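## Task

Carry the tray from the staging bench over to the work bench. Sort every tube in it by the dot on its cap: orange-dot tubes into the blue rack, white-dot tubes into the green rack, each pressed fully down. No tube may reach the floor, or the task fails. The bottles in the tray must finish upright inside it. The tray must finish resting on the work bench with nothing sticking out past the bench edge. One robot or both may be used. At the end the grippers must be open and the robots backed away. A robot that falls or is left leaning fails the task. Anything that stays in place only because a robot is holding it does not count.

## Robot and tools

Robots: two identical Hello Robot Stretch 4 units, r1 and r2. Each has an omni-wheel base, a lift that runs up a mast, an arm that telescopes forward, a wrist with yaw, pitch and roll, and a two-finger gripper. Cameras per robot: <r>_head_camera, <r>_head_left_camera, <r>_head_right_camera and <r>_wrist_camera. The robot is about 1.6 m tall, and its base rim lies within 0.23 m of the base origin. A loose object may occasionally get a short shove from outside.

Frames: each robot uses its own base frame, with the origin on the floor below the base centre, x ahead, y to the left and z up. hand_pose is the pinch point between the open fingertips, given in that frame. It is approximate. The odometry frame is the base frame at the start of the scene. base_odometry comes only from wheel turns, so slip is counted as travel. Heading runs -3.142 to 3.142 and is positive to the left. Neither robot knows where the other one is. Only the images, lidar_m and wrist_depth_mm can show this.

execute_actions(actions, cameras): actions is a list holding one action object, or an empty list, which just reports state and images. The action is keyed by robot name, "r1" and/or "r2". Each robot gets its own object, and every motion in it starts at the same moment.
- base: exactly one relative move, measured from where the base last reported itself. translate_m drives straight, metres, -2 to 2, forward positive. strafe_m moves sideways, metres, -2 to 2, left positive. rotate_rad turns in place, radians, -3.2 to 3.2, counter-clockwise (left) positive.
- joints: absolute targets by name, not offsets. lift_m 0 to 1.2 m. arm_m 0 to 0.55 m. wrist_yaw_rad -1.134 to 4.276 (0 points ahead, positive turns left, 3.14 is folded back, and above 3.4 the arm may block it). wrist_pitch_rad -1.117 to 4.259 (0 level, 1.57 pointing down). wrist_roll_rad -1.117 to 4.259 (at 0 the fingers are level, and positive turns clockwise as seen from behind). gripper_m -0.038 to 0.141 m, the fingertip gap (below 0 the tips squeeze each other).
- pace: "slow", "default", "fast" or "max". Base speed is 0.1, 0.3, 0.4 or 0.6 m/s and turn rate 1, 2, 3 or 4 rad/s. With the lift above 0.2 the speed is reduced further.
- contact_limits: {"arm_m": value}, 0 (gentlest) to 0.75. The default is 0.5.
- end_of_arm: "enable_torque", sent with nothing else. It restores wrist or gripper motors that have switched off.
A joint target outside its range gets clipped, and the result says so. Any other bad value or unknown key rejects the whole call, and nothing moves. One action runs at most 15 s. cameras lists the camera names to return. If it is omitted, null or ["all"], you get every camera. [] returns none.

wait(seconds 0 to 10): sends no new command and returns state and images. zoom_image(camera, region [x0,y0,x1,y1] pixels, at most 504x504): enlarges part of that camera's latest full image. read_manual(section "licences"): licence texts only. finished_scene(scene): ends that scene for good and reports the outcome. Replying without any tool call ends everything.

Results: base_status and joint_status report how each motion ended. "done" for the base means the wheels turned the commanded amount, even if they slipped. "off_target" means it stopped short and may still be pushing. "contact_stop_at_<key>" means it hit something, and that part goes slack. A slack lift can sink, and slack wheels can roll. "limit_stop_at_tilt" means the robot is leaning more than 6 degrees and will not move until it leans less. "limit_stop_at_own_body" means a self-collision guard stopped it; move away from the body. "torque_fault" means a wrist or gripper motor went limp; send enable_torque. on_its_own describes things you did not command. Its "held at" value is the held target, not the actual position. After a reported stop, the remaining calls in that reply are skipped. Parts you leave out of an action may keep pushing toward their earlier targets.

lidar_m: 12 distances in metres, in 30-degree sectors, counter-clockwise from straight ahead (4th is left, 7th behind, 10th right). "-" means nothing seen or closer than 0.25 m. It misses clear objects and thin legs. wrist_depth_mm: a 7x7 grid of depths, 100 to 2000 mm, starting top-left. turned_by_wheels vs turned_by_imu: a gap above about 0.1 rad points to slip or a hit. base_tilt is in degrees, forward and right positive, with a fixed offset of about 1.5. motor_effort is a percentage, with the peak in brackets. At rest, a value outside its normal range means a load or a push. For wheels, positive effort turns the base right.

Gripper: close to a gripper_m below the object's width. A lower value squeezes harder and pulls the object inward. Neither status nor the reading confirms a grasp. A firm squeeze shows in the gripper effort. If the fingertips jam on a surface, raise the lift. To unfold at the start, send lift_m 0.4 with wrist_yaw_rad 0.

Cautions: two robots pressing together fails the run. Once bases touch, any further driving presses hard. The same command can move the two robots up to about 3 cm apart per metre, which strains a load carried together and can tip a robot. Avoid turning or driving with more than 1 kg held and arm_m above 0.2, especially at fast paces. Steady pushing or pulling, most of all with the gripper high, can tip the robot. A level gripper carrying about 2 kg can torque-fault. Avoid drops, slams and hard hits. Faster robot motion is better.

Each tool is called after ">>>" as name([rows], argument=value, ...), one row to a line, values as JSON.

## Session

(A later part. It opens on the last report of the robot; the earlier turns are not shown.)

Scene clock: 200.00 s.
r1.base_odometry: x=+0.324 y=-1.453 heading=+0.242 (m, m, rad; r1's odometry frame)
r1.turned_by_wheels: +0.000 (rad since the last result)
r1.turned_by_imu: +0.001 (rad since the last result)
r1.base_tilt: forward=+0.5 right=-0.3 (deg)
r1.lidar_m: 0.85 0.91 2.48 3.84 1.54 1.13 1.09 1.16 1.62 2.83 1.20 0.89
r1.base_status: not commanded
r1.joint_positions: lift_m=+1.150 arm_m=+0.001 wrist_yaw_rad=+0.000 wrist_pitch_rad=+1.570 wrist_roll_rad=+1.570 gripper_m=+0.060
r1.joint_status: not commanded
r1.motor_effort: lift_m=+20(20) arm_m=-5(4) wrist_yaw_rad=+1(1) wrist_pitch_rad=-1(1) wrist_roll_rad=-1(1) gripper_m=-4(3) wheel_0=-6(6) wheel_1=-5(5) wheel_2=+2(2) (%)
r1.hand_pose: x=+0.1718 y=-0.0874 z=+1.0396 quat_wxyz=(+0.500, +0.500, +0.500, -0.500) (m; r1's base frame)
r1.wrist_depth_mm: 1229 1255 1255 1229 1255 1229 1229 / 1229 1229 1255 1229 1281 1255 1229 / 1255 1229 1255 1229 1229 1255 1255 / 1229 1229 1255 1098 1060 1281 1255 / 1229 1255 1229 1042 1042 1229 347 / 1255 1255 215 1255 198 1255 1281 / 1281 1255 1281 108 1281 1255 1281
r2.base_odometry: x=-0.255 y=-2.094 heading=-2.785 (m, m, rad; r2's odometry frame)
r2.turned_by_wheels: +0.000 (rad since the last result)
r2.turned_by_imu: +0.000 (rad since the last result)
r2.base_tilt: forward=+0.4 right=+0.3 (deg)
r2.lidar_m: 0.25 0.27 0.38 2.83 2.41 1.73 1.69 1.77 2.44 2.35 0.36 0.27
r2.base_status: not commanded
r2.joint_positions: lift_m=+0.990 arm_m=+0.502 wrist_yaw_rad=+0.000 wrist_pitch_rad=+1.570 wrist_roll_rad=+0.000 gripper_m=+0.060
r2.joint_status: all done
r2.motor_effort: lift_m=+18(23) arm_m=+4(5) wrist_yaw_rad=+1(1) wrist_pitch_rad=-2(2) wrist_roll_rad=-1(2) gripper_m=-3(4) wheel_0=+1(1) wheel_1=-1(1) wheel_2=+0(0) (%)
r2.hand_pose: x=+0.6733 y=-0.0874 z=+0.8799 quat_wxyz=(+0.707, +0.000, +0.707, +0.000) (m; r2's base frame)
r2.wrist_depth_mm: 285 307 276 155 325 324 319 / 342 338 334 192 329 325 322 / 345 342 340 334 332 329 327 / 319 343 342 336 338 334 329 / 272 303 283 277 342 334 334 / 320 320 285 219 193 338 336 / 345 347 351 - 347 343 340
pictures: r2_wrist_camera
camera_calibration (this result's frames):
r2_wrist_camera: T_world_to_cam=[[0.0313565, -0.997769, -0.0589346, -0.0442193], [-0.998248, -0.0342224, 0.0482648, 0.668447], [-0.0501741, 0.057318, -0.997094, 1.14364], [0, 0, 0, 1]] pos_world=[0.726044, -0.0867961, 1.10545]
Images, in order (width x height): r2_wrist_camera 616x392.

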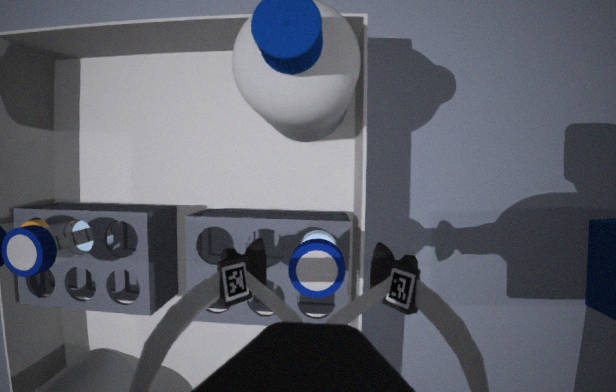

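>>> execute_actions([
  {"r2":{"joints":{"gripper_m":0.005}}},
], cameras=[])

>>> execute_actions([
  {"r2":{"joints":{"lift_m":1.15}}},
], cameras=["r2_wrist_camera"])

>>> execute_actions([
  {"r2":{"base":{"strafe_m":0.58},"joints":{"arm_m":0.47}}},
], cameras=["r2_wrist_camera"])

Scene clock: 208.63 s.
r1.base_odometry: x=+0.324 y=-1.453 heading=+0.242 (m, m, rad; r1's odometry frame)
r1.turned_by_wheels: +0.000 (rad since the last result)
r1.turned_by_imu: +0.002 (rad since the last result)
r1.base_tilt: forward=+0.6 right=-0.2 (deg)
r1.lidar_m: 0.86 0.91 2.49 3.84 1.54 1.13 1.10 1.13 1.59 2.85 1.21 0.91
r1.base_status: not commanded
r1.joint_positions: lift_m=+1.150 arm_m=+0.001 wrist_yaw_rad=+0.000 wrist_pitch_rad=+1.570 wrist_roll_rad=+1.570 gripper_m=+0.060
r1.joint_status: not commanded
r1.motor_effort: lift_m=+20(20) arm_m=-5(4) wrist_yaw_rad=-1(1) wrist_pitch_rad=-1(1) wrist_roll_rad=+0(1) gripper_m=-3(4) wheel_0=-6(6) wheel_1=-5(5) wheel_2=+2(2) (%)
r1.hand_pose: x=+0.1718 y=-0.0874 z=+1.0396 quat_wxyz=(+0.500, +0.500, +0.500, -0.500) (m; r1's base frame)
r1.wrist_depth_mm: 1205 1255 1229 1255 1229 1255 1255 / 1229 1229 1229 1255 1255 1229 1255 / 1255 1229 1255 1229 1255 1229 1255 / 1229 1229 1255 1098 1060 1281 1255 / 1255 1281 1255 1060 1060 1255 347 / 1281 1229 216 1255 198 1281 1255 / 1281 1255 1255 109 1281 1281 1281
r2.base_odometry: x=-0.255 y=-2.094 heading=-2.785 (m, m, rad; r2's odometry frame)
r2.turned_by_wheels: +0.000 (rad since the last result)
r2.turned_by_imu: -0.001 (rad since the last result)
r2.base_tilt: forward=+0.3 right=+0.3 (deg)
r2.lidar_m: 0.25 0.27 0.37 2.83 2.41 1.71 1.69 1.78 2.44 2.35 0.39 0.26
r2.base_status: not commanded
r2.joint_positions: lift_m=+0.990 arm_m=+0.502 wrist_yaw_rad=+0.000 wrist_pitch_rad=+1.570 wrist_roll_rad=+0.000 gripper_m=+0.005
r2.joint_status: all done
r2.motor_effort: lift_m=+18(18) arm_m=+5(5) wrist_yaw_rad=-1(1) wrist_pitch_rad=-2(2) wrist_roll_rad=-1(1) gripper_m=-19(19) wheel_0=+1(1) wheel_1=-1(1) wheel_2=+0(0) (%)
r2.hand_pose: x=+0.6733 y=-0.0874 z=+0.8799 quat_wxyz=(+0.707, +0.000, +0.707, +0.000) (m; r2's base frame)
r2.wrist_depth_mm: 286 307 276 155 325 325 319 / 338 340 334 191 329 325 324 / 343 345 340 330 334 329 327 / 320 343 342 334 332 332 330 / 273 301 283 214 340 336 334 / 322 303 190 211 185 340 336 / 345 351 353 - 345 342 340
pictures: none
No camera images: the call's "cameras" was empty. Leave "cameras" out to get every camera's image.

Scene clock: 210.37 s.
r1.base_odometry: x=+0.324 y=-1.453 heading=+0.242 (m, m, rad; r1's odometry frame)
r1.turned_by_wheels: +0.000 (rad since the last result)
r1.turned_by_imu: +0.001 (rad since the last result)
r1.base_tilt: forward=+0.5 right=-0.3 (deg)
r1.lidar_m: 0.85 0.89 2.52 3.86 1.53 1.14 1.08 1.13 1.59 2.86 1.23 0.89
r1.base_status: not commanded
r1.joint_positions: lift_m=+1.150 arm_m=+0.001 wrist_yaw_rad=+0.000 wrist_pitch_rad=+1.570 wrist_roll_rad=+1.570 gripper_m=+0.060
r1.joint_status: not commanded
r1.motor_effort: lift_m=+20(20) arm_m=-5(4) wrist_yaw_rad=+1(1) wrist_pitch_rad=-1(1) wrist_roll_rad=-1(1) gripper_m=-2(2) wheel_0=-5(6) wheel_1=-5(5) wheel_2=+2(2) (%)
r1.hand_pose: x=+0.1718 y=-0.0874 z=+1.0396 quat_wxyz=(+0.500, +0.500, +0.500, -0.500) (m; r1's base frame)
r1.wrist_depth_mm: 1229 1229 1205 1229 1255 1229 1255 / 1255 1229 1229 1229 1281 1255 1229 / 1255 1255 1255 1255 1255 1255 1229 / 1229 1255 1255 1118 1042 1255 1229 / 1229 1229 1255 1078 1060 1255 347 / 1255 1255 215 1281 197 1281 1281 / 1229 1255 1255 108 1255 1281 1281
r2.base_odometry: x=-0.255 y=-2.094 heading=-2.785 (m, m, rad; r2's odometry frame)
r2.turned_by_wheels: +0.000 (rad since the last result)
r2.turned_by_imu: +0.000 (rad since the last result)
r2.base_tilt: forward=+0.4 right=+0.3 (deg)
r2.lidar_m: 0.25 0.28 0.41 2.83 2.39 1.73 1.69 1.77 2.46 2.36 0.39 0.29
r2.base_status: not commanded
r2.joint_positions: lift_m=+1.150 arm_m=+0.502 wrist_yaw_rad=+0.000 wrist_pitch_rad=+1.570 wrist_roll_rad=+0.000 gripper_m=+0.005
r2.joint_status: all done
r2.motor_effort: lift_m=+22(22) arm_m=+4(5) wrist_yaw_rad=-1(0) wrist_pitch_rad=-2(2) wrist_roll_rad=-2(1) gripper_m=-19(20) wheel_0=+1(1) wheel_1=-1(1) wheel_2=+0(0) (%)
r2.hand_pose: x=+0.6733 y=-0.0874 z=+1.0395 quat_wxyz=(+0.707, +0.000, +0.707, +0.000) (m; r2's base frame)
r2.wrist_depth_mm: 508 492 492 488 480 477 477 / 504 496 492 413 488 480 477 / 508 504 500 488 492 488 480 / 521 473 504 492 500 492 480 / 521 452 452 213 496 496 430 / 535 473 190 211 186 500 504 / 530 382 517 - 508 500 500
pictures: r2_wrist_camera
camera_calibration (this result's frames):
r2_wrist_camera: T_world_to_cam=[[0.0313564, -0.997769, -0.0589346, -0.0348125], [-0.998248, -0.0342223, 0.0482648, 0.660747], [-0.0501741, 0.057318, -0.997094, 1.3028], [0, 0, 0, 1]] pos_world=[0.726047, -0.0867961, 1.26507]
Images, in order (width x height): r2_wrist_camera 616x392.

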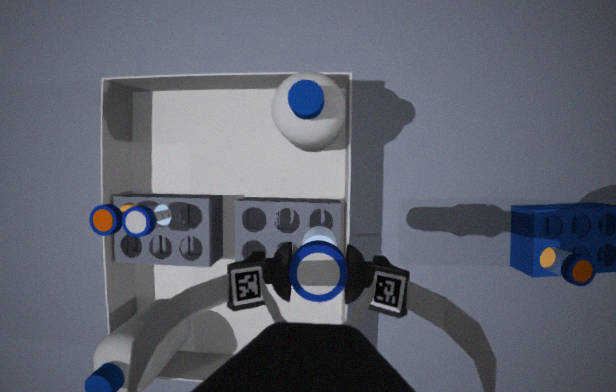

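Scene clock: 213.63 s.
r1.base_odometry: x=+0.324 y=-1.453 heading=+0.242 (m, m, rad; r1's odometry frame)
r1.turned_by_wheels: +0.000 (rad since the last result)
r1.turned_by_imu: +0.001 (rad since the last result)
r1.base_tilt: forward=+0.5 right=-0.4 (deg)
r1.lidar_m: 0.85 0.91 2.48 3.85 1.56 1.13 1.09 1.16 1.56 2.86 1.19 0.90
r1.base_status: not commanded
r1.joint_positions: lift_m=+1.150 arm_m=+0.001 wrist_yaw_rad=+0.000 wrist_pitch_rad=+1.570 wrist_roll_rad=+1.570 gripper_m=+0.060
r1.joint_status: not commanded
r1.motor_effort: lift_m=+20(20) arm_m=-5(5) wrist_yaw_rad=+0(0) wrist_pitch_rad=+0(1) wrist_roll_rad=+0(0) gripper_m=-4(4) wheel_0=-6(5) wheel_1=-5(5) wheel_2=+2(2) (%)
r1.hand_pose: x=+0.1718 y=-0.0874 z=+1.0396 quat_wxyz=(+0.500, +0.500, +0.500, -0.500) (m; r1's base frame)
r1.wrist_depth_mm: 1229 1205 1229 1229 1255 1255 1255 / 1255 1255 1255 1229 1255 1229 1229 / 1255 1255 1229 1281 1255 1255 1255 / 1255 1229 1229 1098 1025 1229 1281 / 1255 1255 1255 1042 1042 1281 347 / 1255 1255 214 1229 197 1281 1281 / 1255 1229 1255 108 1281 1281 1255
r2.base_odometry: x=-0.053 y=-2.638 heading=-2.785 (m, m, rad; r2's odometry frame)
r2.turned_by_wheels: +0.000 (rad since the last result)
r2.turned_by_imu: +0.001 (rad since the last result)
r2.base_tilt: forward=+0.4 right=+0.3 (deg)
r2.lidar_m: 0.26 0.28 2.33 2.26 2.36 1.76 1.69 1.74 2.46 1.07 0.39 0.25
r2.base_status: done
r2.joint_positions: lift_m=+1.150 arm_m=+0.471 wrist_yaw_rad=+0.000 wrist_pitch_rad=+1.570 wrist_roll_rad=+0.000 gripper_m=+0.005
r2.joint_status: all done
r2.motor_effort: lift_m=+22(22) arm_m=-5(6) wrist_yaw_rad=-1(0) wrist_pitch_rad=-2(2) wrist_roll_rad=-2(2) gripper_m=-19(20) wheel_0=-2(9) wheel_1=-1(8) wheel_2=+0(1) (%)
r2.hand_pose: x=+0.6420 y=-0.0874 z=+1.0395 quat_wxyz=(+0.707, +0.000, +0.707, +0.000) (m; r2's base frame)
r2.wrist_depth_mm: 1255 496 492 492 480 477 473 / 1281 500 496 492 484 480 469 / 1308 504 500 496 492 480 459 / 1308 512 496 500 496 492 462 / 1366 517 504 214 500 492 459 / 1366 525 190 213 187 496 462 / 1366 525 530 - 508 500 455
pictures: r2_wrist_camera
camera_calibration (this result's frames):
r2_wrist_camera: T_world_to_cam=[[0.0313887, -0.997768, -0.0589353, -0.0338508], [-0.998246, -0.0342559, 0.0482859, 0.629473], [-0.050197, 0.0573163, -0.997093, 1.30124], [0, 0, 0, 1]] pos_world=[0.69475, -0.0867943, 1.26507]
Images, in order (width x height): r2_wrist_camera 616x392.

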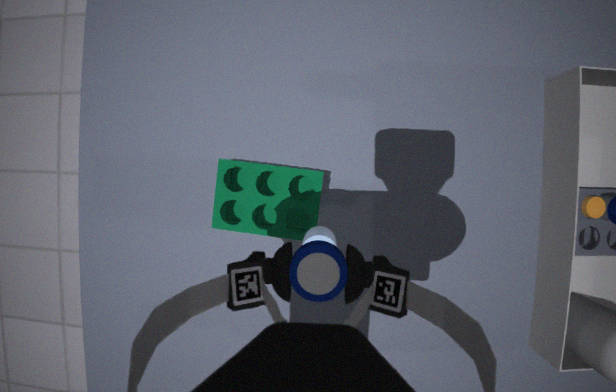

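>>> execute_actions([
  {"r2":{"base":{"strafe_m":0.029},"joints":{"lift_m":1.07},"pace":"slow"}},
], cameras=["r2_wrist_camera"])

Scene clock: 230.63 s.
r1.base_odometry: x=+0.324 y=-1.453 heading=+0.242 (m, m, rad; r1's odometry frame)
r1.turned_by_wheels: +0.000 (rad since the last result)
r1.turned_by_imu: +0.002 (rad since the last result)
r1.base_tilt: forward=+0.6 right=-0.2 (deg)
r1.lidar_m: 0.83 0.90 2.49 3.85 1.55 1.11 1.10 1.15 1.58 2.87 1.21 0.90
r1.base_status: not commanded
r1.joint_positions: lift_m=+1.150 arm_m=+0.001 wrist_yaw_rad=+0.000 wrist_pitch_rad=+1.570 wrist_roll_rad=+1.570 gripper_m=+0.060
r1.joint_status: not commanded
r1.motor_effort: lift_m=+20(20) arm_m=-4(5) wrist_yaw_rad=+1(0) wrist_pitch_rad=+0(0) wrist_roll_rad=+0(0) gripper_m=-2(2) wheel_0=-5(6) wheel_1=-5(5) wheel_2=+2(2) (%)
r1.hand_pose: x=+0.1718 y=-0.0874 z=+1.0396 quat_wxyz=(+0.500, +0.500, +0.500, -0.500) (m; r1's base frame)
r1.wrist_depth_mm: 1229 1205 1205 1229 1229 1229 1229 / 1255 1229 1281 1255 1255 1255 1255 / 1255 1229 1205 1281 1255 1281 1229 / 1229 1255 1255 1118 1042 1255 1255 / 1255 1281 1229 1042 1042 1281 345 / 1255 1255 216 1255 197 1281 1281 / 1255 1308 1281 109 1255 1281 1281
r2.base_odometry: x=-0.043 y=-2.665 heading=-2.785 (m, m, rad; r2's odometry frame)
r2.turned_by_wheels: +0.000 (rad since the last result)
r2.turned_by_imu: -0.001 (rad since the last result)
r2.base_tilt: forward=+0.4 right=+0.3 (deg)
r2.lidar_m: 0.25 0.29 2.33 2.22 2.33 1.75 1.67 1.74 2.46 1.03 0.40 0.27
r2.base_status: done
r2.joint_positions: lift_m=+1.070 arm_m=+0.471 wrist_yaw_rad=+0.000 wrist_pitch_rad=+1.570 wrist_roll_rad=+0.000 gripper_m=+0.005
r2.joint_status: all done
r2.motor_effort: lift_m=+18(27) arm_m=-5(5) wrist_yaw_rad=-1(1) wrist_pitch_rad=-2(2) wrist_roll_rad=-2(2) gripper_m=-18(20) wheel_0=-3(4) wheel_1=+1(6) wheel_2=+0(1) (%)
r2.hand_pose: x=+0.6420 y=-0.0874 z=+0.9599 quat_wxyz=(+0.707, +0.000, +0.707, +0.000) (m; r2's base frame)
r2.wrist_depth_mm: 809 421 415 413 404 399 397 / 1182 421 421 413 410 402 402 / 1229 427 424 418 415 404 407 / 1229 430 424 364 418 410 407 / 1255 433 427 214 418 413 413 / 1255 439 190 211 186 418 415 / 854 442 436 - 427 421 421
pictures: r2_wrist_camera
camera_calibration (this result's frames):
r2_wrist_camera: T_world_to_cam=[[0.0313886, -0.997768, -0.0589353, -0.0385434], [-0.998246, -0.0342557, 0.048286, 0.633313], [-0.0501971, 0.0573163, -0.997093, 1.22184], [0, 0, 0, 1]] pos_world=[0.694745, -0.0867943, 1.18544]
Images, in order (width x height): r2_wrist_camera 616x392.

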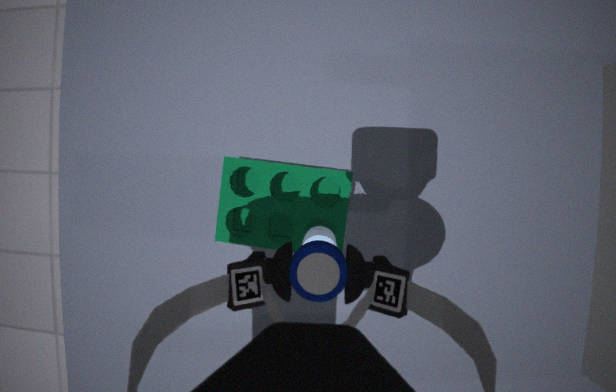

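>>> execute_actions([
  {"r2":{"joints":{"lift_m":0.988},"pace":"slow"}},
], cameras=["r2_wrist_camera"])

>>> execute_actions([
  {"r2":{"joints":{"gripper_m":0.06}}},
], cameras=[])

>>> execute_actions([
  {"r2":{"joints":{"lift_m":1.08}}},
], cameras=[])

>>> execute_actions([
  {"r2":{"base":{"strafe_m":-0.387},"joints":{"arm_m":0.51,"wrist_roll_rad":1.57}}},
], cameras=[])

>>> execute_actions([
  {"r2":{"joints":{"lift_m":1.05}}},
], cameras=["r2_wrist_camera"])

Scene clock: 249.53 s.
r1.base_odometry: x=+0.324 y=-1.453 heading=+0.242 (m, m, rad; r1's odometry frame)
r1.turned_by_wheels: +0.000 (rad since the last result)
r1.turned_by_imu: +0.002 (rad since the last result)
r1.base_tilt: forward=+0.6 right=-0.3 (deg)
r1.lidar_m: 0.85 0.90 2.50 3.87 1.54 1.14 1.09 1.15 1.56 2.85 1.20 0.89
r1.base_status: not commanded
r1.joint_positions: lift_m=+1.150 arm_m=+0.001 wrist_yaw_rad=+0.000 wrist_pitch_rad=+1.570 wrist_roll_rad=+1.570 gripper_m=+0.060
r1.joint_status: not commanded
r1.motor_effort: lift_m=+20(20) arm_m=-4(4) wrist_yaw_rad=+0(0) wrist_pitch_rad=-1(1) wrist_roll_rad=-1(0) gripper_m=-4(1) wheel_0=-6(6) wheel_1=-5(5) wheel_2=+2(2) (%)
r1.hand_pose: x=+0.1718 y=-0.0874 z=+1.0396 quat_wxyz=(+0.500, +0.500, +0.500, -0.500) (m; r1's base frame)
r1.wrist_depth_mm: 1229 1229 1205 1229 1229 1229 1255 / 1255 1255 1229 1229 1229 1255 1229 / 1255 1255 1255 1255 1281 1229 1229 / 1255 1229 1255 1118 1060 1255 1205 / 1229 1281 1255 1042 1042 1255 349 / 1229 1255 215 1255 197 1281 1281 / 1255 1281 1281 109 1281 1281 1281
r2.base_odometry: x=-0.043 y=-2.665 heading=-2.785 (m, m, rad; r2's odometry frame)
r2.turned_by_wheels: +0.000 (rad since the last result)
r2.turned_by_imu: -0.001 (rad since the last result)
r2.base_tilt: forward=+0.4 right=+0.3 (deg)
r2.lidar_m: 0.25 0.29 2.31 2.24 2.35 1.76 1.70 1.76 2.45 1.06 0.38 0.28
r2.base_status: not commanded
r2.joint_positions: lift_m=+0.988 arm_m=+0.471 wrist_yaw_rad=+0.000 wrist_pitch_rad=+1.570 wrist_roll_rad=+0.000 gripper_m=+0.005
r2.joint_status: all done
r2.motor_effort: lift_m=+17(17) arm_m=-5(5) wrist_yaw_rad=-1(1) wrist_pitch_rad=-2(2) wrist_roll_rad=-1(2) gripper_m=-18(17) wheel_0=-3(3) wheel_1=+1(1) wheel_2=+0(0) (%)
r2.hand_pose: x=+0.6420 y=-0.0874 z=+0.8779 quat_wxyz=(+0.707, +0.000, +0.707, +0.000) (m; r2's base frame)
r2.wrist_depth_mm: 340 336 332 327 325 320 319 / 345 338 334 330 329 324 322 / 347 342 340 334 330 327 322 / 351 345 282 279 332 330 329 / 351 349 312 214 336 334 330 / 357 353 189 212 186 338 334 / 357 355 351 - 343 340 338
pictures: r2_wrist_camera
camera_calibration (this result's frames):
r2_wrist_camera: T_world_to_cam=[[0.0313889, -0.997768, -0.0589353, -0.0433758], [-0.998246, -0.034256, 0.0482859, 0.63727], [-0.050197, 0.0573163, -0.997093, 1.14009], [0, 0, 0, 1]] pos_world=[0.694743, -0.0867943, 1.10345]
Images, in order (width x height): r2_wrist_camera 616x392.

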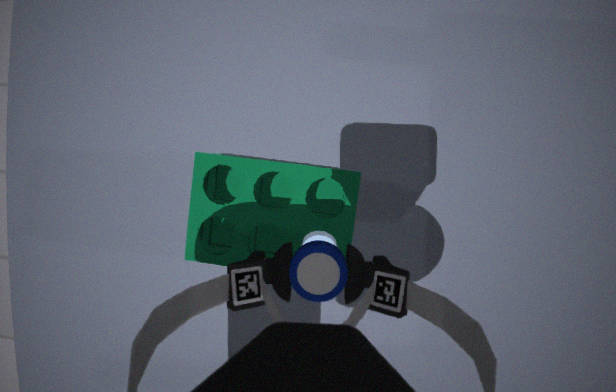

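Scene clock: 250.87 s.
r1.base_odometry: x=+0.324 y=-1.453 heading=+0.242 (m, m, rad; r1's odometry frame)
r1.turned_by_wheels: +0.000 (rad since the last result)
r1.turned_by_imu: +0.000 (rad since the last result)
r1.base_tilt: forward=+0.6 right=-0.3 (deg)
r1.lidar_m: 0.85 0.91 2.48 3.82 1.55 1.12 1.09 1.15 1.61 2.85 1.21 0.90
r1.base_status: not commanded
r1.joint_positions: lift_m=+1.150 arm_m=+0.001 wrist_yaw_rad=+0.000 wrist_pitch_rad=+1.570 wrist_roll_rad=+1.570 gripper_m=+0.060
r1.joint_status: not commanded
r1.motor_effort: lift_m=+20(20) arm_m=-4(4) wrist_yaw_rad=+0(0) wrist_pitch_rad=-1(1) wrist_roll_rad=-1(1) gripper_m=-1(3) wheel_0=-6(5) wheel_1=-5(5) wheel_2=+2(2) (%)
r1.hand_pose: x=+0.1718 y=-0.0874 z=+1.0396 quat_wxyz=(+0.500, +0.500, +0.500, -0.500) (m; r1's base frame)
r1.wrist_depth_mm: 1205 1229 1229 1255 1229 1229 1205 / 1229 1229 1255 1255 1229 1229 1205 / 1229 1255 1255 1229 1255 1229 1255 / 1255 1255 1255 1098 1042 1229 1255 / 1229 1229 1255 1060 1025 1255 351 / 1255 1229 215 1255 197 1308 1281 / 1281 1255 1281 109 1229 1255 1281
r2.base_odometry: x=-0.043 y=-2.665 heading=-2.785 (m, m, rad; r2's odometry frame)
r2.turned_by_wheels: +0.000 (rad since the last result)
r2.turned_by_imu: +0.000 (rad since the last result)
r2.base_tilt: forward=+0.4 right=+0.3 (deg)
r2.lidar_m: 0.25 0.27 2.34 2.23 2.34 1.74 1.69 1.76 2.44 1.07 0.37 0.26
r2.base_status: not commanded
r2.joint_positions: lift_m=+0.988 arm_m=+0.471 wrist_yaw_rad=+0.000 wrist_pitch_rad=+1.570 wrist_roll_rad=+0.000 gripper_m=+0.060
r2.joint_status: all done
r2.motor_effort: lift_m=+18(18) arm_m=-5(5) wrist_yaw_rad=+1(0) wrist_pitch_rad=-2(2) wrist_roll_rad=-1(1) gripper_m=-1(17) wheel_0=-3(3) wheel_1=+1(1) wheel_2=+0(0) (%)
r2.hand_pose: x=+0.6420 y=-0.0874 z=+0.8779 quat_wxyz=(+0.707, +0.000, +0.707, +0.000) (m; r2's base frame)
r2.wrist_depth_mm: 340 336 332 329 325 322 317 / 343 338 332 330 327 324 322 / 343 342 338 336 332 327 325 / 351 345 283 281 332 332 327 / 355 347 286 278 336 334 332 / 357 353 347 220 193 338 334 / 362 357 351 - 343 340 336
pictures: none
No camera images: the call's "cameras" was empty. Leave "cameras" out to get every camera's image.

Scene clock: 252.27 s.
r1.base_odometry: x=+0.324 y=-1.453 heading=+0.242 (m, m, rad; r1's odometry frame)
r1.turned_by_wheels: +0.000 (rad since the last result)
r1.turned_by_imu: +0.000 (rad since the last result)
r1.base_tilt: forward=+0.6 right=-0.2 (deg)
r1.lidar_m: 0.85 0.91 2.48 3.84 1.55 1.14 1.09 1.15 1.58 2.86 1.22 0.90
r1.base_status: not commanded
r1.joint_positions: lift_m=+1.150 arm_m=+0.001 wrist_yaw_rad=+0.000 wrist_pitch_rad=+1.570 wrist_roll_rad=+1.570 gripper_m=+0.060
r1.joint_status: not commanded
r1.motor_effort: lift_m=+20(20) arm_m=-4(5) wrist_yaw_rad=+0(1) wrist_pitch_rad=-1(0) wrist_roll_rad=+0(1) gripper_m=-1(4) wheel_0=-6(6) wheel_1=-5(5) wheel_2=+2(2) (%)
r1.hand_pose: x=+0.1718 y=-0.0874 z=+1.0396 quat_wxyz=(+0.500, +0.500, +0.500, -0.500) (m; r1's base frame)
r1.wrist_depth_mm: 1229 1255 1255 1229 1229 1255 1255 / 1255 1229 1255 1229 1229 1229 1255 / 1255 1229 1255 1255 1229 1255 1255 / 1229 1229 1255 1118 1042 1281 1255 / 1281 1255 1281 1060 1042 1255 349 / 1255 1255 216 1281 198 1255 1255 / 1281 1255 1281 109 1255 1281 1255
r2.base_odometry: x=-0.043 y=-2.665 heading=-2.785 (m, m, rad; r2's odometry frame)
r2.turned_by_wheels: +0.000 (rad since the last result)
r2.turned_by_imu: +0.000 (rad since the last result)
r2.base_tilt: forward=+0.3 right=+0.3 (deg)
r2.lidar_m: 0.25 0.25 2.30 2.23 2.34 1.77 1.69 1.74 2.44 1.03 0.39 0.26
r2.base_status: not commanded
r2.joint_positions: lift_m=+1.080 arm_m=+0.471 wrist_yaw_rad=+0.000 wrist_pitch_rad=+1.570 wrist_roll_rad=+0.000 gripper_m=+0.060
r2.joint_status: all done
r2.motor_effort: lift_m=+22(24) arm_m=-4(5) wrist_yaw_rad=+0(1) wrist_pitch_rad=-2(2) wrist_roll_rad=-2(1) gripper_m=-3(3) wheel_0=-3(3) wheel_1=+1(1) wheel_2=+0(0) (%)
r2.hand_pose: x=+0.6420 y=-0.0874 z=+0.9695 quat_wxyz=(+0.707, +0.000, +0.707, +0.000) (m; r2's base frame)
r2.wrist_depth_mm: 1205 427 421 418 413 410 404 / 1205 433 427 418 418 413 407 / 1229 433 430 427 418 415 413 / 1229 439 430 373 427 421 418 / 1281 445 413 430 430 427 421 / 1281 452 442 436 193 430 430 / 1255 452 449 - 439 436 430
pictures: none
No camera images: the call's "cameras" was empty. Leave "cameras" out to get every camera's image.

Scene clock: 254.87 s.
r1.base_odometry: x=+0.324 y=-1.453 heading=+0.242 (m, m, rad; r1's odometry frame)
r1.turned_by_wheels: +0.000 (rad since the last result)
r1.turned_by_imu: +0.001 (rad since the last result)
r1.base_tilt: forward=+0.6 right=-0.2 (deg)
r1.lidar_m: 0.84 0.89 2.50 3.85 1.56 1.12 1.09 1.15 1.62 2.85 1.23 0.87
r1.base_status: not commanded
r1.joint_positions: lift_m=+1.150 arm_m=+0.001 wrist_yaw_rad=+0.000 wrist_pitch_rad=+1.570 wrist_roll_rad=+1.570 gripper_m=+0.060
r1.joint_status: not commanded
r1.motor_effort: lift_m=+20(20) arm_m=-4(4) wrist_yaw_rad=+1(1) wrist_pitch_rad=-1(1) wrist_roll_rad=+0(2) gripper_m=-3(3) wheel_0=-6(6) wheel_1=-5(5) wheel_2=+2(2) (%)
r1.hand_pose: x=+0.1718 y=-0.0874 z=+1.0396 quat_wxyz=(+0.500, +0.500, +0.500, -0.500) (m; r1's base frame)
r1.wrist_depth_mm: 1229 1255 1229 1255 1229 1229 1255 / 1229 1255 1229 1205 1229 1205 1255 / 1205 1255 1255 1229 1229 1229 1229 / 1255 1255 1255 1078 1025 1255 1281 / 1255 1255 1281 1042 1042 1255 349 / 1255 1255 215 1229 197 1255 1255 / 1255 1281 1255 108 1255 1255 1255
r2.base_odometry: x=-0.178 y=-2.302 heading=-2.785 (m, m, rad; r2's odometry frame)
r2.turned_by_wheels: +0.000 (rad since the last result)
r2.turned_by_imu: -0.001 (rad since the last result)
r2.base_tilt: forward=+0.4 right=+0.3 (deg)
r2.lidar_m: 0.25 0.28 0.37 2.62 2.44 1.71 1.68 1.73 2.45 2.58 0.38 0.28
r2.base_status: done
r2.joint_positions: lift_m=+1.080 arm_m=+0.509 wrist_yaw_rad=+0.000 wrist_pitch_rad=+1.570 wrist_roll_rad=+1.570 gripper_m=+0.060
r2.joint_status: all done
r2.motor_effort: lift_m=+22(22) arm_m=+5(3) wrist_yaw_rad=-1(0) wrist_pitch_rad=-2(2) wrist_roll_rad=+1(6) gripper_m=-3(4) wheel_0=-1(10) wheel_1=+3(9) wheel_2=+0(1) (%)
r2.hand_pose: x=+0.6803 y=-0.0874 z=+0.9695 quat_wxyz=(+0.501, +0.500, +0.500, -0.499) (m; r2's base frame)
r2.wrist_depth_mm: 427 433 319 415 418 413 413 / 430 427 427 418 418 415 413 / 439 430 430 421 421 421 418 / 442 439 433 421 427 394 424 / 445 442 430 370 407 294 256 / 449 442 436 359 193 430 430 / 445 445 442 - 436 433 427
pictures: none
No camera images: the call's "cameras" was empty. Leave "cameras" out to get every camera's image.

Scene clock: 255.80 s.
r1.base_odometry: x=+0.324 y=-1.453 heading=+0.242 (m, m, rad; r1's odometry frame)
r1.turned_by_wheels: +0.000 (rad since the last result)
r1.turned_by_imu: +0.000 (rad since the last result)
r1.base_tilt: forward=+0.7 right=-0.3 (deg)
r1.lidar_m: 0.84 0.90 2.49 3.85 1.56 1.14 1.09 1.15 1.61 2.86 1.23 0.90
r1.base_status: not commanded
r1.joint_positions: lift_m=+1.150 arm_m=+0.001 wrist_yaw_rad=+0.000 wrist_pitch_rad=+1.570 wrist_roll_rad=+1.570 gripper_m=+0.060
r1.joint_status: not commanded
r1.motor_effort: lift_m=+20(20) arm_m=-4(4) wrist_yaw_rad=+0(1) wrist_pitch_rad=-1(1) wrist_roll_rad=+0(1) gripper_m=-4(4) wheel_0=-6(6) wheel_1=-5(5) wheel_2=+2(2) (%)
r1.hand_pose: x=+0.1718 y=-0.0874 z=+1.0396 quat_wxyz=(+0.500, +0.500, +0.500, -0.500) (m; r1's base frame)
r1.wrist_depth_mm: 1229 1229 1229 1255 1229 1229 1255 / 1229 1205 1255 1255 1229 1255 1255 / 1255 1255 1255 1255 1281 1229 1255 / 1255 1255 1255 1078 1042 1255 1255 / 1229 1255 1255 1060 1042 1255 349 / 1255 1255 216 1255 197 1255 1281 / 1281 1281 1255 108 1281 1281 1255
r2.base_odometry: x=-0.178 y=-2.302 heading=-2.785 (m, m, rad; r2's odometry frame)
r2.turned_by_wheels: +0.000 (rad since the last result)
r2.turned_by_imu: +0.000 (rad since the last result)
r2.base_tilt: forward=+0.4 right=+0.3 (deg)
r2.lidar_m: 0.26 0.27 0.40 2.62 2.42 1.72 1.69 1.77 2.44 2.58 0.39 0.27
r2.base_status: not commanded
r2.joint_positions: lift_m=+1.050 arm_m=+0.509 wrist_yaw_rad=+0.000 wrist_pitch_rad=+1.570 wrist_roll_rad=+1.570 gripper_m=+0.060
r2.joint_status: all done
r2.motor_effort: lift_m=+18(23) arm_m=+5(5) wrist_yaw_rad=-3(1) wrist_pitch_rad=-2(2) wrist_roll_rad=+1(1) gripper_m=-3(3) wheel_0=-1(1) wheel_1=+2(3) wheel_2=+0(0) (%)
r2.hand_pose: x=+0.6803 y=-0.0874 z=+0.9399 quat_wxyz=(+0.501, +0.500, +0.500, -0.499) (m; r2's base frame)
r2.wrist_depth_mm: 399 402 319 387 384 389 342 / 404 404 397 387 387 384 343 / 407 402 394 394 394 389 366 / 410 404 399 392 392 389 347 / 413 410 399 340 397 289 252 / 415 413 349 278 193 359 399 / 415 415 413 - 407 402 402
pictures: r2_wrist_camera
camera_calibration (this result's frames):
r2_wrist_camera: T_world_to_cam=[[-0.997667, -0.0329683, -0.0597756, 0.74427], [-0.0359256, 0.998148, 0.0490931, 0.107354], [0.0580464, 0.051126, -0.997004, 1.12955], [0, 0, 0, 1]] pos_world=[0.680824, -0.140368, 1.16539]
Images, in order (width x height): r2_wrist_camera 616x392.

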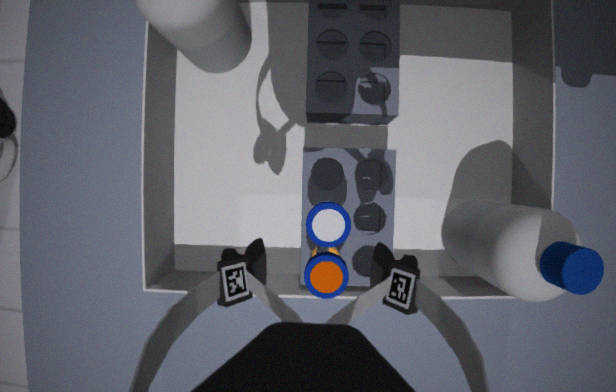

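>>> execute_actions([
  {"r2":{"base":{"strafe_m":-0.014},"joints":{"arm_m":0.5},"pace":"slow"}},
], cameras=[])

>>> execute_actions([
  {"r2":{"joints":{"lift_m":0.99},"pace":"slow"}},
], cameras=["r2_wrist_camera"])

>>> execute_actions([
  {"r2":{"joints":{"gripper_m":0.005}}},
], cameras=[])

>>> execute_actions([
  {"r2":{"joints":{"lift_m":1.15}}},
], cameras=["r2_wrist_camera"])

>>> execute_actions([
  {"r2":{"base":{"strafe_m":0.437},"joints":{"arm_m":0.512}}},
], cameras=["r2_wrist_camera"])

Scene clock: 268.00 s.
r1.base_odometry: x=+0.324 y=-1.453 heading=+0.242 (m, m, rad; r1's odometry frame)
r1.turned_by_wheels: +0.000 (rad since the last result)
r1.turned_by_imu: +0.001 (rad since the last result)
r1.base_tilt: forward=+0.5 right=-0.2 (deg)
r1.lidar_m: 0.85 0.92 2.53 3.86 1.52 1.14 1.08 1.17 1.59 2.84 1.20 0.90
r1.base_status: not commanded
r1.joint_positions: lift_m=+1.150 arm_m=+0.001 wrist_yaw_rad=+0.000 wrist_pitch_rad=+1.570 wrist_roll_rad=+1.570 gripper_m=+0.060
r1.joint_status: not commanded
r1.motor_effort: lift_m=+20(20) arm_m=-5(4) wrist_yaw_rad=-1(0) wrist_pitch_rad=-1(1) wrist_roll_rad=-1(1) gripper_m=-4(2) wheel_0=-5(6) wheel_1=-5(5) wheel_2=+2(2) (%)
r1.hand_pose: x=+0.1718 y=-0.0874 z=+1.0396 quat_wxyz=(+0.500, +0.500, +0.500, -0.500) (m; r1's base frame)
r1.wrist_depth_mm: 1255 1229 1229 1229 1255 1255 1229 / 1229 1255 1229 1229 1229 1255 1255 / 1255 1255 1255 1229 1229 1255 1255 / 1255 1229 1229 1078 1078 1281 1255 / 1229 1229 1255 1042 1060 1255 349 / 1255 1281 215 1255 198 1255 1281 / 1255 1255 1281 108 1229 1255 1255
r2.base_odometry: x=-0.183 y=-2.289 heading=-2.785 (m, m, rad; r2's odometry frame)
r2.turned_by_wheels: +0.000 (rad since the last result)
r2.turned_by_imu: +0.000 (rad since the last result)
r2.base_tilt: forward=+0.4 right=+0.3 (deg)
r2.lidar_m: 0.26 0.27 0.37 2.63 2.42 1.71 1.70 1.76 2.49 2.59 0.36 0.28
r2.base_status: done
r2.joint_positions: lift_m=+1.050 arm_m=+0.501 wrist_yaw_rad=+0.000 wrist_pitch_rad=+1.570 wrist_roll_rad=+1.570 gripper_m=+0.060
r2.joint_status: all done
r2.motor_effort: lift_m=+18(18) arm_m=-5(5) wrist_yaw_rad=+1(2) wrist_pitch_rad=-2(3) wrist_roll_rad=+1(2) gripper_m=-4(3) wheel_0=+2(2) wheel_1=+0(4) wheel_2=+0(0) (%)
r2.hand_pose: x=+0.6720 y=-0.0874 z=+0.9399 quat_wxyz=(+0.501, +0.500, +0.500, -0.499) (m; r2's base frame)
r2.wrist_depth_mm: 402 368 306 370 387 387 387 / 402 399 394 387 389 387 332 / 407 404 397 394 394 389 389 / 410 407 399 347 394 392 397 / 410 407 404 340 394 286 256 / 415 413 330 281 193 330 255 / 418 418 413 - 404 404 402
pictures: none
No camera images: the call's "cameras" was empty. Leave "cameras" out to get every camera's image.

Scene clock: 269.37 s.
r1.base_odometry: x=+0.324 y=-1.453 heading=+0.242 (m, m, rad; r1's odometry frame)
r1.turned_by_wheels: +0.000 (rad since the last result)
r1.turned_by_imu: +0.000 (rad since the last result)
r1.base_tilt: forward=+0.6 right=-0.3 (deg)
r1.lidar_m: 0.85 0.92 2.50 3.84 1.51 1.15 1.08 1.13 1.61 2.86 1.22 0.90
r1.base_status: not commanded
r1.joint_positions: lift_m=+1.150 arm_m=+0.001 wrist_yaw_rad=+0.000 wrist_pitch_rad=+1.570 wrist_roll_rad=+1.570 gripper_m=+0.060
r1.joint_status: not commanded
r1.motor_effort: lift_m=+20(20) arm_m=-5(4) wrist_yaw_rad=+0(2) wrist_pitch_rad=-1(1) wrist_roll_rad=-1(1) gripper_m=-3(0) wheel_0=-6(6) wheel_1=-5(5) wheel_2=+2(2) (%)
r1.hand_pose: x=+0.1718 y=-0.0874 z=+1.0396 quat_wxyz=(+0.500, +0.500, +0.500, -0.500) (m; r1's base frame)
r1.wrist_depth_mm: 1229 1229 1281 1255 1229 1229 1229 / 1229 1229 1229 1229 1255 1255 1229 / 1255 1255 1255 1255 1255 1255 1229 / 1255 1229 1229 1078 1025 1255 1255 / 1229 1255 1229 1060 1060 1255 349 / 1255 1255 216 1255 197 1255 1281 / 1281 1255 1255 108 1281 1281 1281
r2.base_odometry: x=-0.183 y=-2.289 heading=-2.785 (m, m, rad; r2's odometry frame)
r2.turned_by_wheels: +0.000 (rad since the last result)
r2.turned_by_imu: +0.000 (rad since the last result)
r2.base_tilt: forward=+0.4 right=+0.3 (deg)
r2.lidar_m: 0.25 0.28 0.38 2.63 2.41 1.74 1.69 1.77 2.45 2.55 0.38 0.26
r2.base_status: not commanded
r2.joint_positions: lift_m=+0.990 arm_m=+0.501 wrist_yaw_rad=+0.000 wrist_pitch_rad=+1.570 wrist_roll_rad=+1.570 gripper_m=+0.060
r2.joint_status: all done
r2.motor_effort: lift_m=+18(17) arm_m=-5(5) wrist_yaw_rad=+1(1) wrist_pitch_rad=-3(2) wrist_roll_rad=+0(1) gripper_m=-3(2) wheel_0=+2(2) wheel_1=+0(0) wheel_2=+0(0) (%)
r2.hand_pose: x=+0.6720 y=-0.0874 z=+0.8799 quat_wxyz=(+0.501, +0.500, +0.500, -0.499) (m; r2's base frame)
r2.wrist_depth_mm: 342 268 306 303 325 329 307 / 342 336 336 304 329 325 312 / 345 338 338 334 332 332 314 / 347 342 342 332 332 330 312 / 347 343 340 250 334 285 213 / 353 319 277 219 193 278 204 / 353 351 347 - 343 342 -
pictures: r2_wrist_camera
camera_calibration (this result's frames):
r2_wrist_camera: T_world_to_cam=[[-0.997668, -0.03296, -0.0597756, 0.732421], [-0.0359174, 0.998148, 0.0490931, 0.109996], [0.0580468, 0.0511256, -0.997004, 1.07023], [0, 0, 0, 1]] pos_world=[0.672539, -0.140368, 1.10541]
Images, in order (width x height): r2_wrist_camera 616x392.

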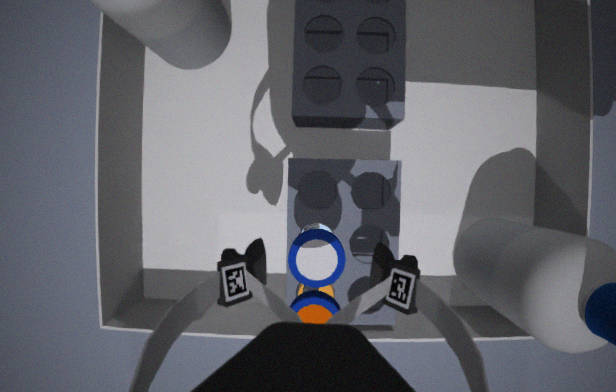

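Scene clock: 270.70 s.
r1.base_odometry: x=+0.324 y=-1.453 heading=+0.242 (m, m, rad; r1's odometry frame)
r1.turned_by_wheels: +0.000 (rad since the last result)
r1.turned_by_imu: +0.000 (rad since the last result)
r1.base_tilt: forward=+0.5 right=-0.3 (deg)
r1.lidar_m: 0.84 0.90 2.49 3.83 1.54 1.11 1.09 1.15 1.58 2.87 1.23 0.91
r1.base_status: not commanded
r1.joint_positions: lift_m=+1.150 arm_m=+0.001 wrist_yaw_rad=+0.000 wrist_pitch_rad=+1.570 wrist_roll_rad=+1.570 gripper_m=+0.060
r1.joint_status: not commanded
r1.motor_effort: lift_m=+20(20) arm_m=-5(5) wrist_yaw_rad=+1(1) wrist_pitch_rad=-1(0) wrist_roll_rad=+0(1) gripper_m=-2(3) wheel_0=-5(5) wheel_1=-5(5) wheel_2=+2(2) (%)
r1.hand_pose: x=+0.1718 y=-0.0874 z=+1.0396 quat_wxyz=(+0.500, +0.500, +0.500, -0.500) (m; r1's base frame)
r1.wrist_depth_mm: 1229 1205 1255 1229 1229 1229 1229 / 1229 1229 1229 1229 1229 1255 1255 / 1229 1255 1229 1229 1255 1255 1255 / 1229 1255 1205 1098 1042 1255 1281 / 1229 1255 1229 1060 1025 1255 347 / 1229 1229 216 1281 197 1255 1255 / 1255 1229 1281 108 1255 1255 1281
r2.base_odometry: x=-0.183 y=-2.289 heading=-2.785 (m, m, rad; r2's odometry frame)
r2.turned_by_wheels: +0.000 (rad since the last result)
r2.turned_by_imu: +0.000 (rad since the last result)
r2.base_tilt: forward=+0.3 right=+0.3 (deg)
r2.lidar_m: 0.25 0.28 0.39 2.65 2.43 1.75 1.68 1.79 2.49 2.56 0.37 0.28
r2.base_status: not commanded
r2.joint_positions: lift_m=+0.990 arm_m=+0.501 wrist_yaw_rad=+0.000 wrist_pitch_rad=+1.570 wrist_roll_rad=+1.570 gripper_m=+0.005
r2.joint_status: all done
r2.motor_effort: lift_m=+17(17) arm_m=-5(5) wrist_yaw_rad=+0(0) wrist_pitch_rad=-3(2) wrist_roll_rad=+1(1) gripper_m=-19(17) wheel_0=+2(2) wheel_1=+0(0) wheel_2=+0(0) (%)
r2.hand_pose: x=+0.6720 y=-0.0874 z=+0.8799 quat_wxyz=(+0.501, +0.500, +0.500, -0.499) (m; r2's base frame)
r2.wrist_depth_mm: 342 267 304 303 324 327 306 / 343 334 334 301 329 329 314 / 345 340 340 334 334 332 312 / 347 340 343 334 330 332 314 / 347 343 343 211 334 286 213 / 349 301 190 219 184 262 204 / 353 351 349 - 343 343 -
pictures: none
No camera images: the call's "cameras" was empty. Leave "cameras" out to get every camera's image.

Scene clock: 272.43 s.
r1.base_odometry: x=+0.324 y=-1.453 heading=+0.242 (m, m, rad; r1's odometry frame)
r1.turned_by_wheels: +0.000 (rad since the last result)
r1.turned_by_imu: +0.001 (rad since the last result)
r1.base_tilt: forward=+0.6 right=-0.2 (deg)
r1.lidar_m: 0.84 0.89 2.48 3.84 1.54 1.12 1.09 1.14 1.59 2.84 1.19 0.89
r1.base_status: not commanded
r1.joint_positions: lift_m=+1.150 arm_m=+0.001 wrist_yaw_rad=+0.000 wrist_pitch_rad=+1.570 wrist_roll_rad=+1.570 gripper_m=+0.060
r1.joint_status: not commanded
r1.motor_effort: lift_m=+20(20) arm_m=-4(4) wrist_yaw_rad=+0(1) wrist_pitch_rad=-1(1) wrist_roll_rad=+0(1) gripper_m=-5(3) wheel_0=-5(6) wheel_1=-5(5) wheel_2=+2(2) (%)
r1.hand_pose: x=+0.1718 y=-0.0874 z=+1.0396 quat_wxyz=(+0.500, +0.500, +0.500, -0.500) (m; r1's base frame)
r1.wrist_depth_mm: 1281 1255 1229 1229 1255 1255 1255 / 1229 1255 1255 1255 1255 1229 1229 / 1255 1255 1229 1255 1229 1229 1229 / 1255 1255 1255 1078 1042 1255 1281 / 1255 1255 1229 1042 1042 1281 347 / 1281 1281 216 1281 197 1281 1281 / 1255 1255 1281 108 1255 1229 1255
r2.base_odometry: x=-0.183 y=-2.289 heading=-2.785 (m, m, rad; r2's odometry frame)
r2.turned_by_wheels: +0.000 (rad since the last result)
r2.turned_by_imu: +0.000 (rad since the last result)
r2.base_tilt: forward=+0.4 right=+0.3 (deg)
r2.lidar_m: 0.25 0.26 0.39 2.63 2.41 1.68 1.70 1.77 2.48 2.55 0.38 0.28
r2.base_status: not commanded
r2.joint_positions: lift_m=+1.150 arm_m=+0.501 wrist_yaw_rad=+0.000 wrist_pitch_rad=+1.570 wrist_roll_rad=+1.570 gripper_m=+0.005
r2.joint_status: all done
r2.motor_effort: lift_m=+22(20) arm_m=-5(5) wrist_yaw_rad=+1(1) wrist_pitch_rad=-2(2) wrist_roll_rad=+1(1) gripper_m=-18(19) wheel_0=+2(2) wheel_1=+0(0) wheel_2=+0(0) (%)
r2.hand_pose: x=+0.6720 y=-0.0874 z=+1.0395 quat_wxyz=(+0.501, +0.500, +0.500, -0.499) (m; r2's base frame)
r2.wrist_depth_mm: 1281 496 351 459 455 484 484 / 1255 500 436 484 488 488 488 / 1229 500 496 500 488 488 492 / 1308 508 500 488 492 488 496 / 1308 512 500 212 459 355 496 / 1281 508 190 504 186 504 504 / 1308 517 512 - 508 500 500
pictures: r2_wrist_camera
camera_calibration (this result's frames):
r2_wrist_camera: T_world_to_cam=[[-0.997665, -0.0329599, -0.0598176, 0.742013], [-0.0359193, 0.998148, 0.0490916, 0.102163], [0.0580888, 0.0511256, -0.997001, 1.22934], [0, 0, 0, 1]] pos_world=[0.672539, -0.140368, 1.26503]
Images, in order (width x height): r2_wrist_camera 616x392.

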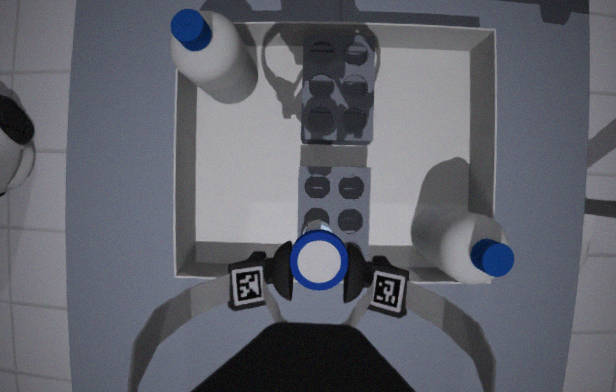

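Scene clock: 275.20 s.
r1.base_odometry: x=+0.324 y=-1.453 heading=+0.242 (m, m, rad; r1's odometry frame)
r1.turned_by_wheels: +0.000 (rad since the last result)
r1.turned_by_imu: +0.001 (rad since the last result)
r1.base_tilt: forward=+0.6 right=-0.2 (deg)
r1.lidar_m: 0.85 0.92 2.49 3.88 1.55 1.12 1.07 1.13 1.58 2.86 1.23 0.90
r1.base_status: not commanded
r1.joint_positions: lift_m=+1.150 arm_m=+0.001 wrist_yaw_rad=+0.000 wrist_pitch_rad=+1.570 wrist_roll_rad=+1.570 gripper_m=+0.060
r1.joint_status: not commanded
r1.motor_effort: lift_m=+20(20) arm_m=-4(4) wrist_yaw_rad=+0(0) wrist_pitch_rad=-1(1) wrist_roll_rad=+0(0) gripper_m=-2(2) wheel_0=-5(5) wheel_1=-5(5) wheel_2=+2(2) (%)
r1.hand_pose: x=+0.1718 y=-0.0874 z=+1.0396 quat_wxyz=(+0.500, +0.500, +0.500, -0.500) (m; r1's base frame)
r1.wrist_depth_mm: 1229 1255 1229 1229 1255 1255 1255 / 1229 1255 1229 1205 1255 1255 1255 / 1229 1229 1255 1255 1281 1255 1255 / 1255 1255 1255 1098 1042 1255 1255 / 1255 1255 1229 1042 1042 1281 349 / 1255 1255 216 1255 198 1281 1281 / 1255 1281 1255 108 1281 1281 1281
r2.base_odometry: x=-0.030 y=-2.698 heading=-2.785 (m, m, rad; r2's odometry frame)
r2.turned_by_wheels: +0.000 (rad since the last result)
r2.turned_by_imu: +0.001 (rad since the last result)
r2.base_tilt: forward=+0.4 right=+0.3 (deg)
r2.lidar_m: 0.25 0.29 2.31 2.18 2.32 1.75 1.69 1.74 2.47 1.07 0.40 0.28
r2.base_status: done
r2.joint_positions: lift_m=+1.150 arm_m=+0.511 wrist_yaw_rad=+0.000 wrist_pitch_rad=+1.570 wrist_roll_rad=+1.570 gripper_m=+0.005
r2.joint_status: all done
r2.motor_effort: lift_m=+22(22) arm_m=+5(6) wrist_yaw_rad=-1(1) wrist_pitch_rad=-1(1) wrist_roll_rad=+1(1) gripper_m=-20(18) wheel_0=+0(12) wheel_1=+0(8) wheel_2=+0(1) (%)
r2.hand_pose: x=+0.6823 y=-0.0874 z=+1.0395 quat_wxyz=(+0.501, +0.500, +0.500, -0.499) (m; r2's base frame)
r2.wrist_depth_mm: 1281 500 492 492 488 484 480 / 1281 504 496 496 492 488 488 / 1255 508 500 500 496 488 488 / 1308 508 504 496 496 492 488 / 1308 512 504 211 500 500 496 / 1336 517 191 504 185 496 496 / 1336 517 517 - 508 500 504
pictures: r2_wrist_camera
camera_calibration (this result's frames):
r2_wrist_camera: T_world_to_cam=[[-0.997666, -0.0329212, -0.059822, 0.752282], [-0.0358807, 0.99815, 0.0490914, 0.102506], [0.0580952, 0.0511233, -0.997001, 1.22874], [0, 0, 0, 1]] pos_world=[0.68282, -0.140368, 1.26503]
Images, in order (width x height): r2_wrist_camera 616x392.

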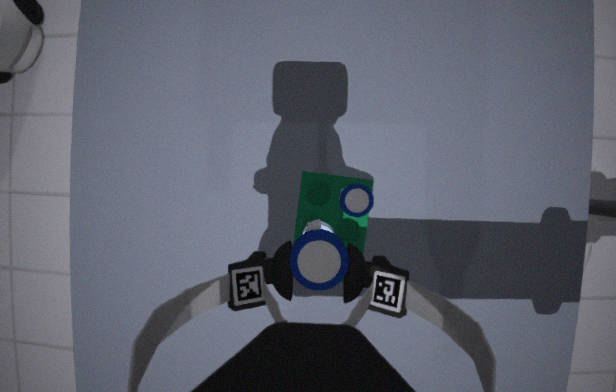

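>>> execute_actions([
  {"r2":{"base":{"strafe_m":0.006},"joints":{"arm_m":0.514,"lift_m":1.07},"pace":"slow"}},
], cameras=[])

>>> execute_actions([
  {"r2":{"joints":{"lift_m":0.988},"pace":"slow"}},
], cameras=["r2_wrist_camera"])

Scene clock: 286.17 s.
r1.base_odometry: x=+0.324 y=-1.453 heading=+0.242 (m, m, rad; r1's odometry frame)
r1.turned_by_wheels: +0.000 (rad since the last result)
r1.turned_by_imu: +0.002 (rad since the last result)
r1.base_tilt: forward=+0.5 right=-0.3 (deg)
r1.lidar_m: 0.84 0.92 2.51 3.89 1.52 1.13 1.07 1.15 1.62 2.86 1.19 0.88
r1.base_status: not commanded
r1.joint_positions: lift_m=+1.150 arm_m=+0.001 wrist_yaw_rad=+0.000 wrist_pitch_rad=+1.570 wrist_roll_rad=+1.570 gripper_m=+0.060
r1.joint_status: not commanded
r1.motor_effort: lift_m=+20(20) arm_m=-5(4) wrist_yaw_rad=+0(0) wrist_pitch_rad=-1(1) wrist_roll_rad=+0(1) gripper_m=-5(1) wheel_0=-6(6) wheel_1=-5(5) wheel_2=+2(2) (%)
r1.hand_pose: x=+0.1718 y=-0.0874 z=+1.0396 quat_wxyz=(+0.500, +0.500, +0.500, -0.500) (m; r1's base frame)
r1.wrist_depth_mm: 1255 1255 1229 1229 1229 1229 1255 / 1229 1229 1229 1255 1255 1255 1229 / 1255 1229 1255 1229 1255 1255 1281 / 1229 1255 1255 1118 1042 1255 1229 / 1255 1255 1255 1060 1042 1255 347 / 1229 1255 216 1229 198 1255 1255 / 1281 1255 1281 108 1255 1281 1281
r2.base_odometry: x=-0.028 y=-2.704 heading=-2.785 (m, m, rad; r2's odometry frame)
r2.turned_by_wheels: +0.000 (rad since the last result)
r2.turned_by_imu: -0.001 (rad since the last result)
r2.base_tilt: forward=+0.4 right=+0.3 (deg)
r2.lidar_m: 0.26 0.27 2.31 2.19 2.28 1.76 1.69 1.75 2.47 1.05 0.38 0.28
r2.base_status: done
r2.joint_positions: lift_m=+1.070 arm_m=+0.513 wrist_yaw_rad=+0.000 wrist_pitch_rad=+1.570 wrist_roll_rad=+1.570 gripper_m=+0.005
r2.joint_status: all done
r2.motor_effort: lift_m=+18(25) arm_m=+5(5) wrist_yaw_rad=+1(1) wrist_pitch_rad=-2(2) wrist_roll_rad=+1(1) gripper_m=-18(19) wheel_0=-3(6) wheel_1=+1(5) wheel_2=+0(0) (%)
r2.hand_pose: x=+0.6843 y=-0.0874 z=+0.9599 quat_wxyz=(+0.501, +0.500, +0.500, -0.499) (m; r2's base frame)
r2.wrist_depth_mm: 418 418 415 413 415 407 407 / 424 424 421 413 415 410 404 / 421 421 415 418 415 415 413 / 427 424 427 413 418 421 415 / 430 427 421 211 418 418 415 / 436 430 191 364 184 421 418 / 436 433 433 - 424 421 424
pictures: none
No camera images: the call's "cameras" was empty. Leave "cameras" out to get every camera's image.

Scene clock: 287.73 s.
r1.base_odometry: x=+0.324 y=-1.453 heading=+0.242 (m, m, rad; r1's odometry frame)
r1.turned_by_wheels: +0.000 (rad since the last result)
r1.turned_by_imu: +0.001 (rad since the last result)
r1.base_tilt: forward=+0.5 right=-0.3 (deg)
r1.lidar_m: 0.85 0.89 2.51 3.86 1.54 1.13 1.09 1.16 1.59 2.85 1.20 0.85
r1.base_status: not commanded
r1.joint_positions: lift_m=+1.150 arm_m=+0.001 wrist_yaw_rad=+0.000 wrist_pitch_rad=+1.570 wrist_roll_rad=+1.570 gripper_m=+0.060
r1.joint_status: not commanded
r1.motor_effort: lift_m=+20(20) arm_m=-5(4) wrist_yaw_rad=+0(1) wrist_pitch_rad=-1(1) wrist_roll_rad=-1(0) gripper_m=-1(2) wheel_0=-5(6) wheel_1=-5(5) wheel_2=+2(2) (%)
r1.hand_pose: x=+0.1718 y=-0.0874 z=+1.0396 quat_wxyz=(+0.500, +0.500, +0.500, -0.500) (m; r1's base frame)
r1.wrist_depth_mm: 1205 1229 1229 1229 1255 1281 1229 / 1205 1229 1255 1255 1255 1281 1229 / 1229 1229 1229 1255 1255 1255 1281 / 1255 1255 1255 1098 1042 1255 1229 / 1255 1255 1255 1042 1060 1255 349 / 1255 1255 215 1255 198 1281 1255 / 1255 1229 1281 108 1281 1281 1281
r2.base_odometry: x=-0.028 y=-2.704 heading=-2.785 (m, m, rad; r2's odometry frame)
r2.turned_by_wheels: +0.000 (rad since the last result)
r2.turned_by_imu: +0.000 (rad since the last result)
r2.base_tilt: forward=+0.4 right=+0.3 (deg)
r2.lidar_m: 0.25 0.26 2.27 2.20 2.29 1.75 1.67 1.75 2.47 1.07 0.38 0.28
r2.base_status: not commanded
r2.joint_positions: lift_m=+0.988 arm_m=+0.513 wrist_yaw_rad=+0.000 wrist_pitch_rad=+1.570 wrist_roll_rad=+1.570 gripper_m=+0.005
r2.joint_status: all done
r2.motor_effort: lift_m=+18(21) arm_m=+5(5) wrist_yaw_rad=+0(0) wrist_pitch_rad=-2(1) wrist_roll_rad=+0(0) gripper_m=-19(17) wheel_0=-3(3) wheel_1=+1(1) wheel_2=+0(0) (%)
r2.hand_pose: x=+0.6843 y=-0.0874 z=+0.8779 quat_wxyz=(+0.501, +0.500, +0.500, -0.499) (m; r2's base frame)
r2.wrist_depth_mm: 338 338 332 330 327 327 327 / 340 338 338 332 332 330 330 / 343 340 338 336 336 332 330 / 343 343 340 330 276 332 332 / 347 345 340 211 307 336 334 / 349 347 190 281 186 338 338 / 349 349 345 - 342 340 338
pictures: r2_wrist_camera
camera_calibration (this result's frames):
r2_wrist_camera: T_world_to_cam=[[-0.997665, -0.0329212, -0.0598338, 0.744607], [-0.0358814, 0.99815, 0.049091, 0.110512], [0.0581069, 0.0511233, -0.997, 1.06749], [0, 0, 0, 1]] pos_world=[0.684806, -0.140368, 1.10341]
Images, in order (width x height): r2_wrist_camera 616x392.

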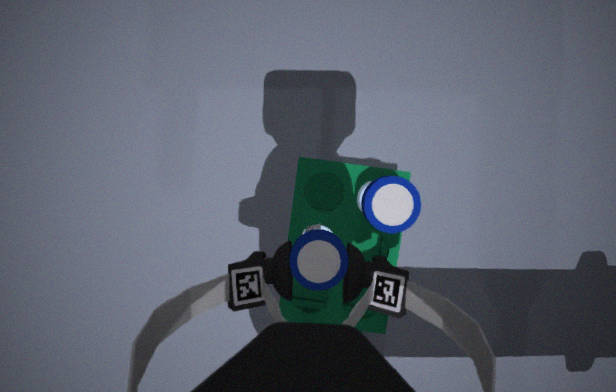

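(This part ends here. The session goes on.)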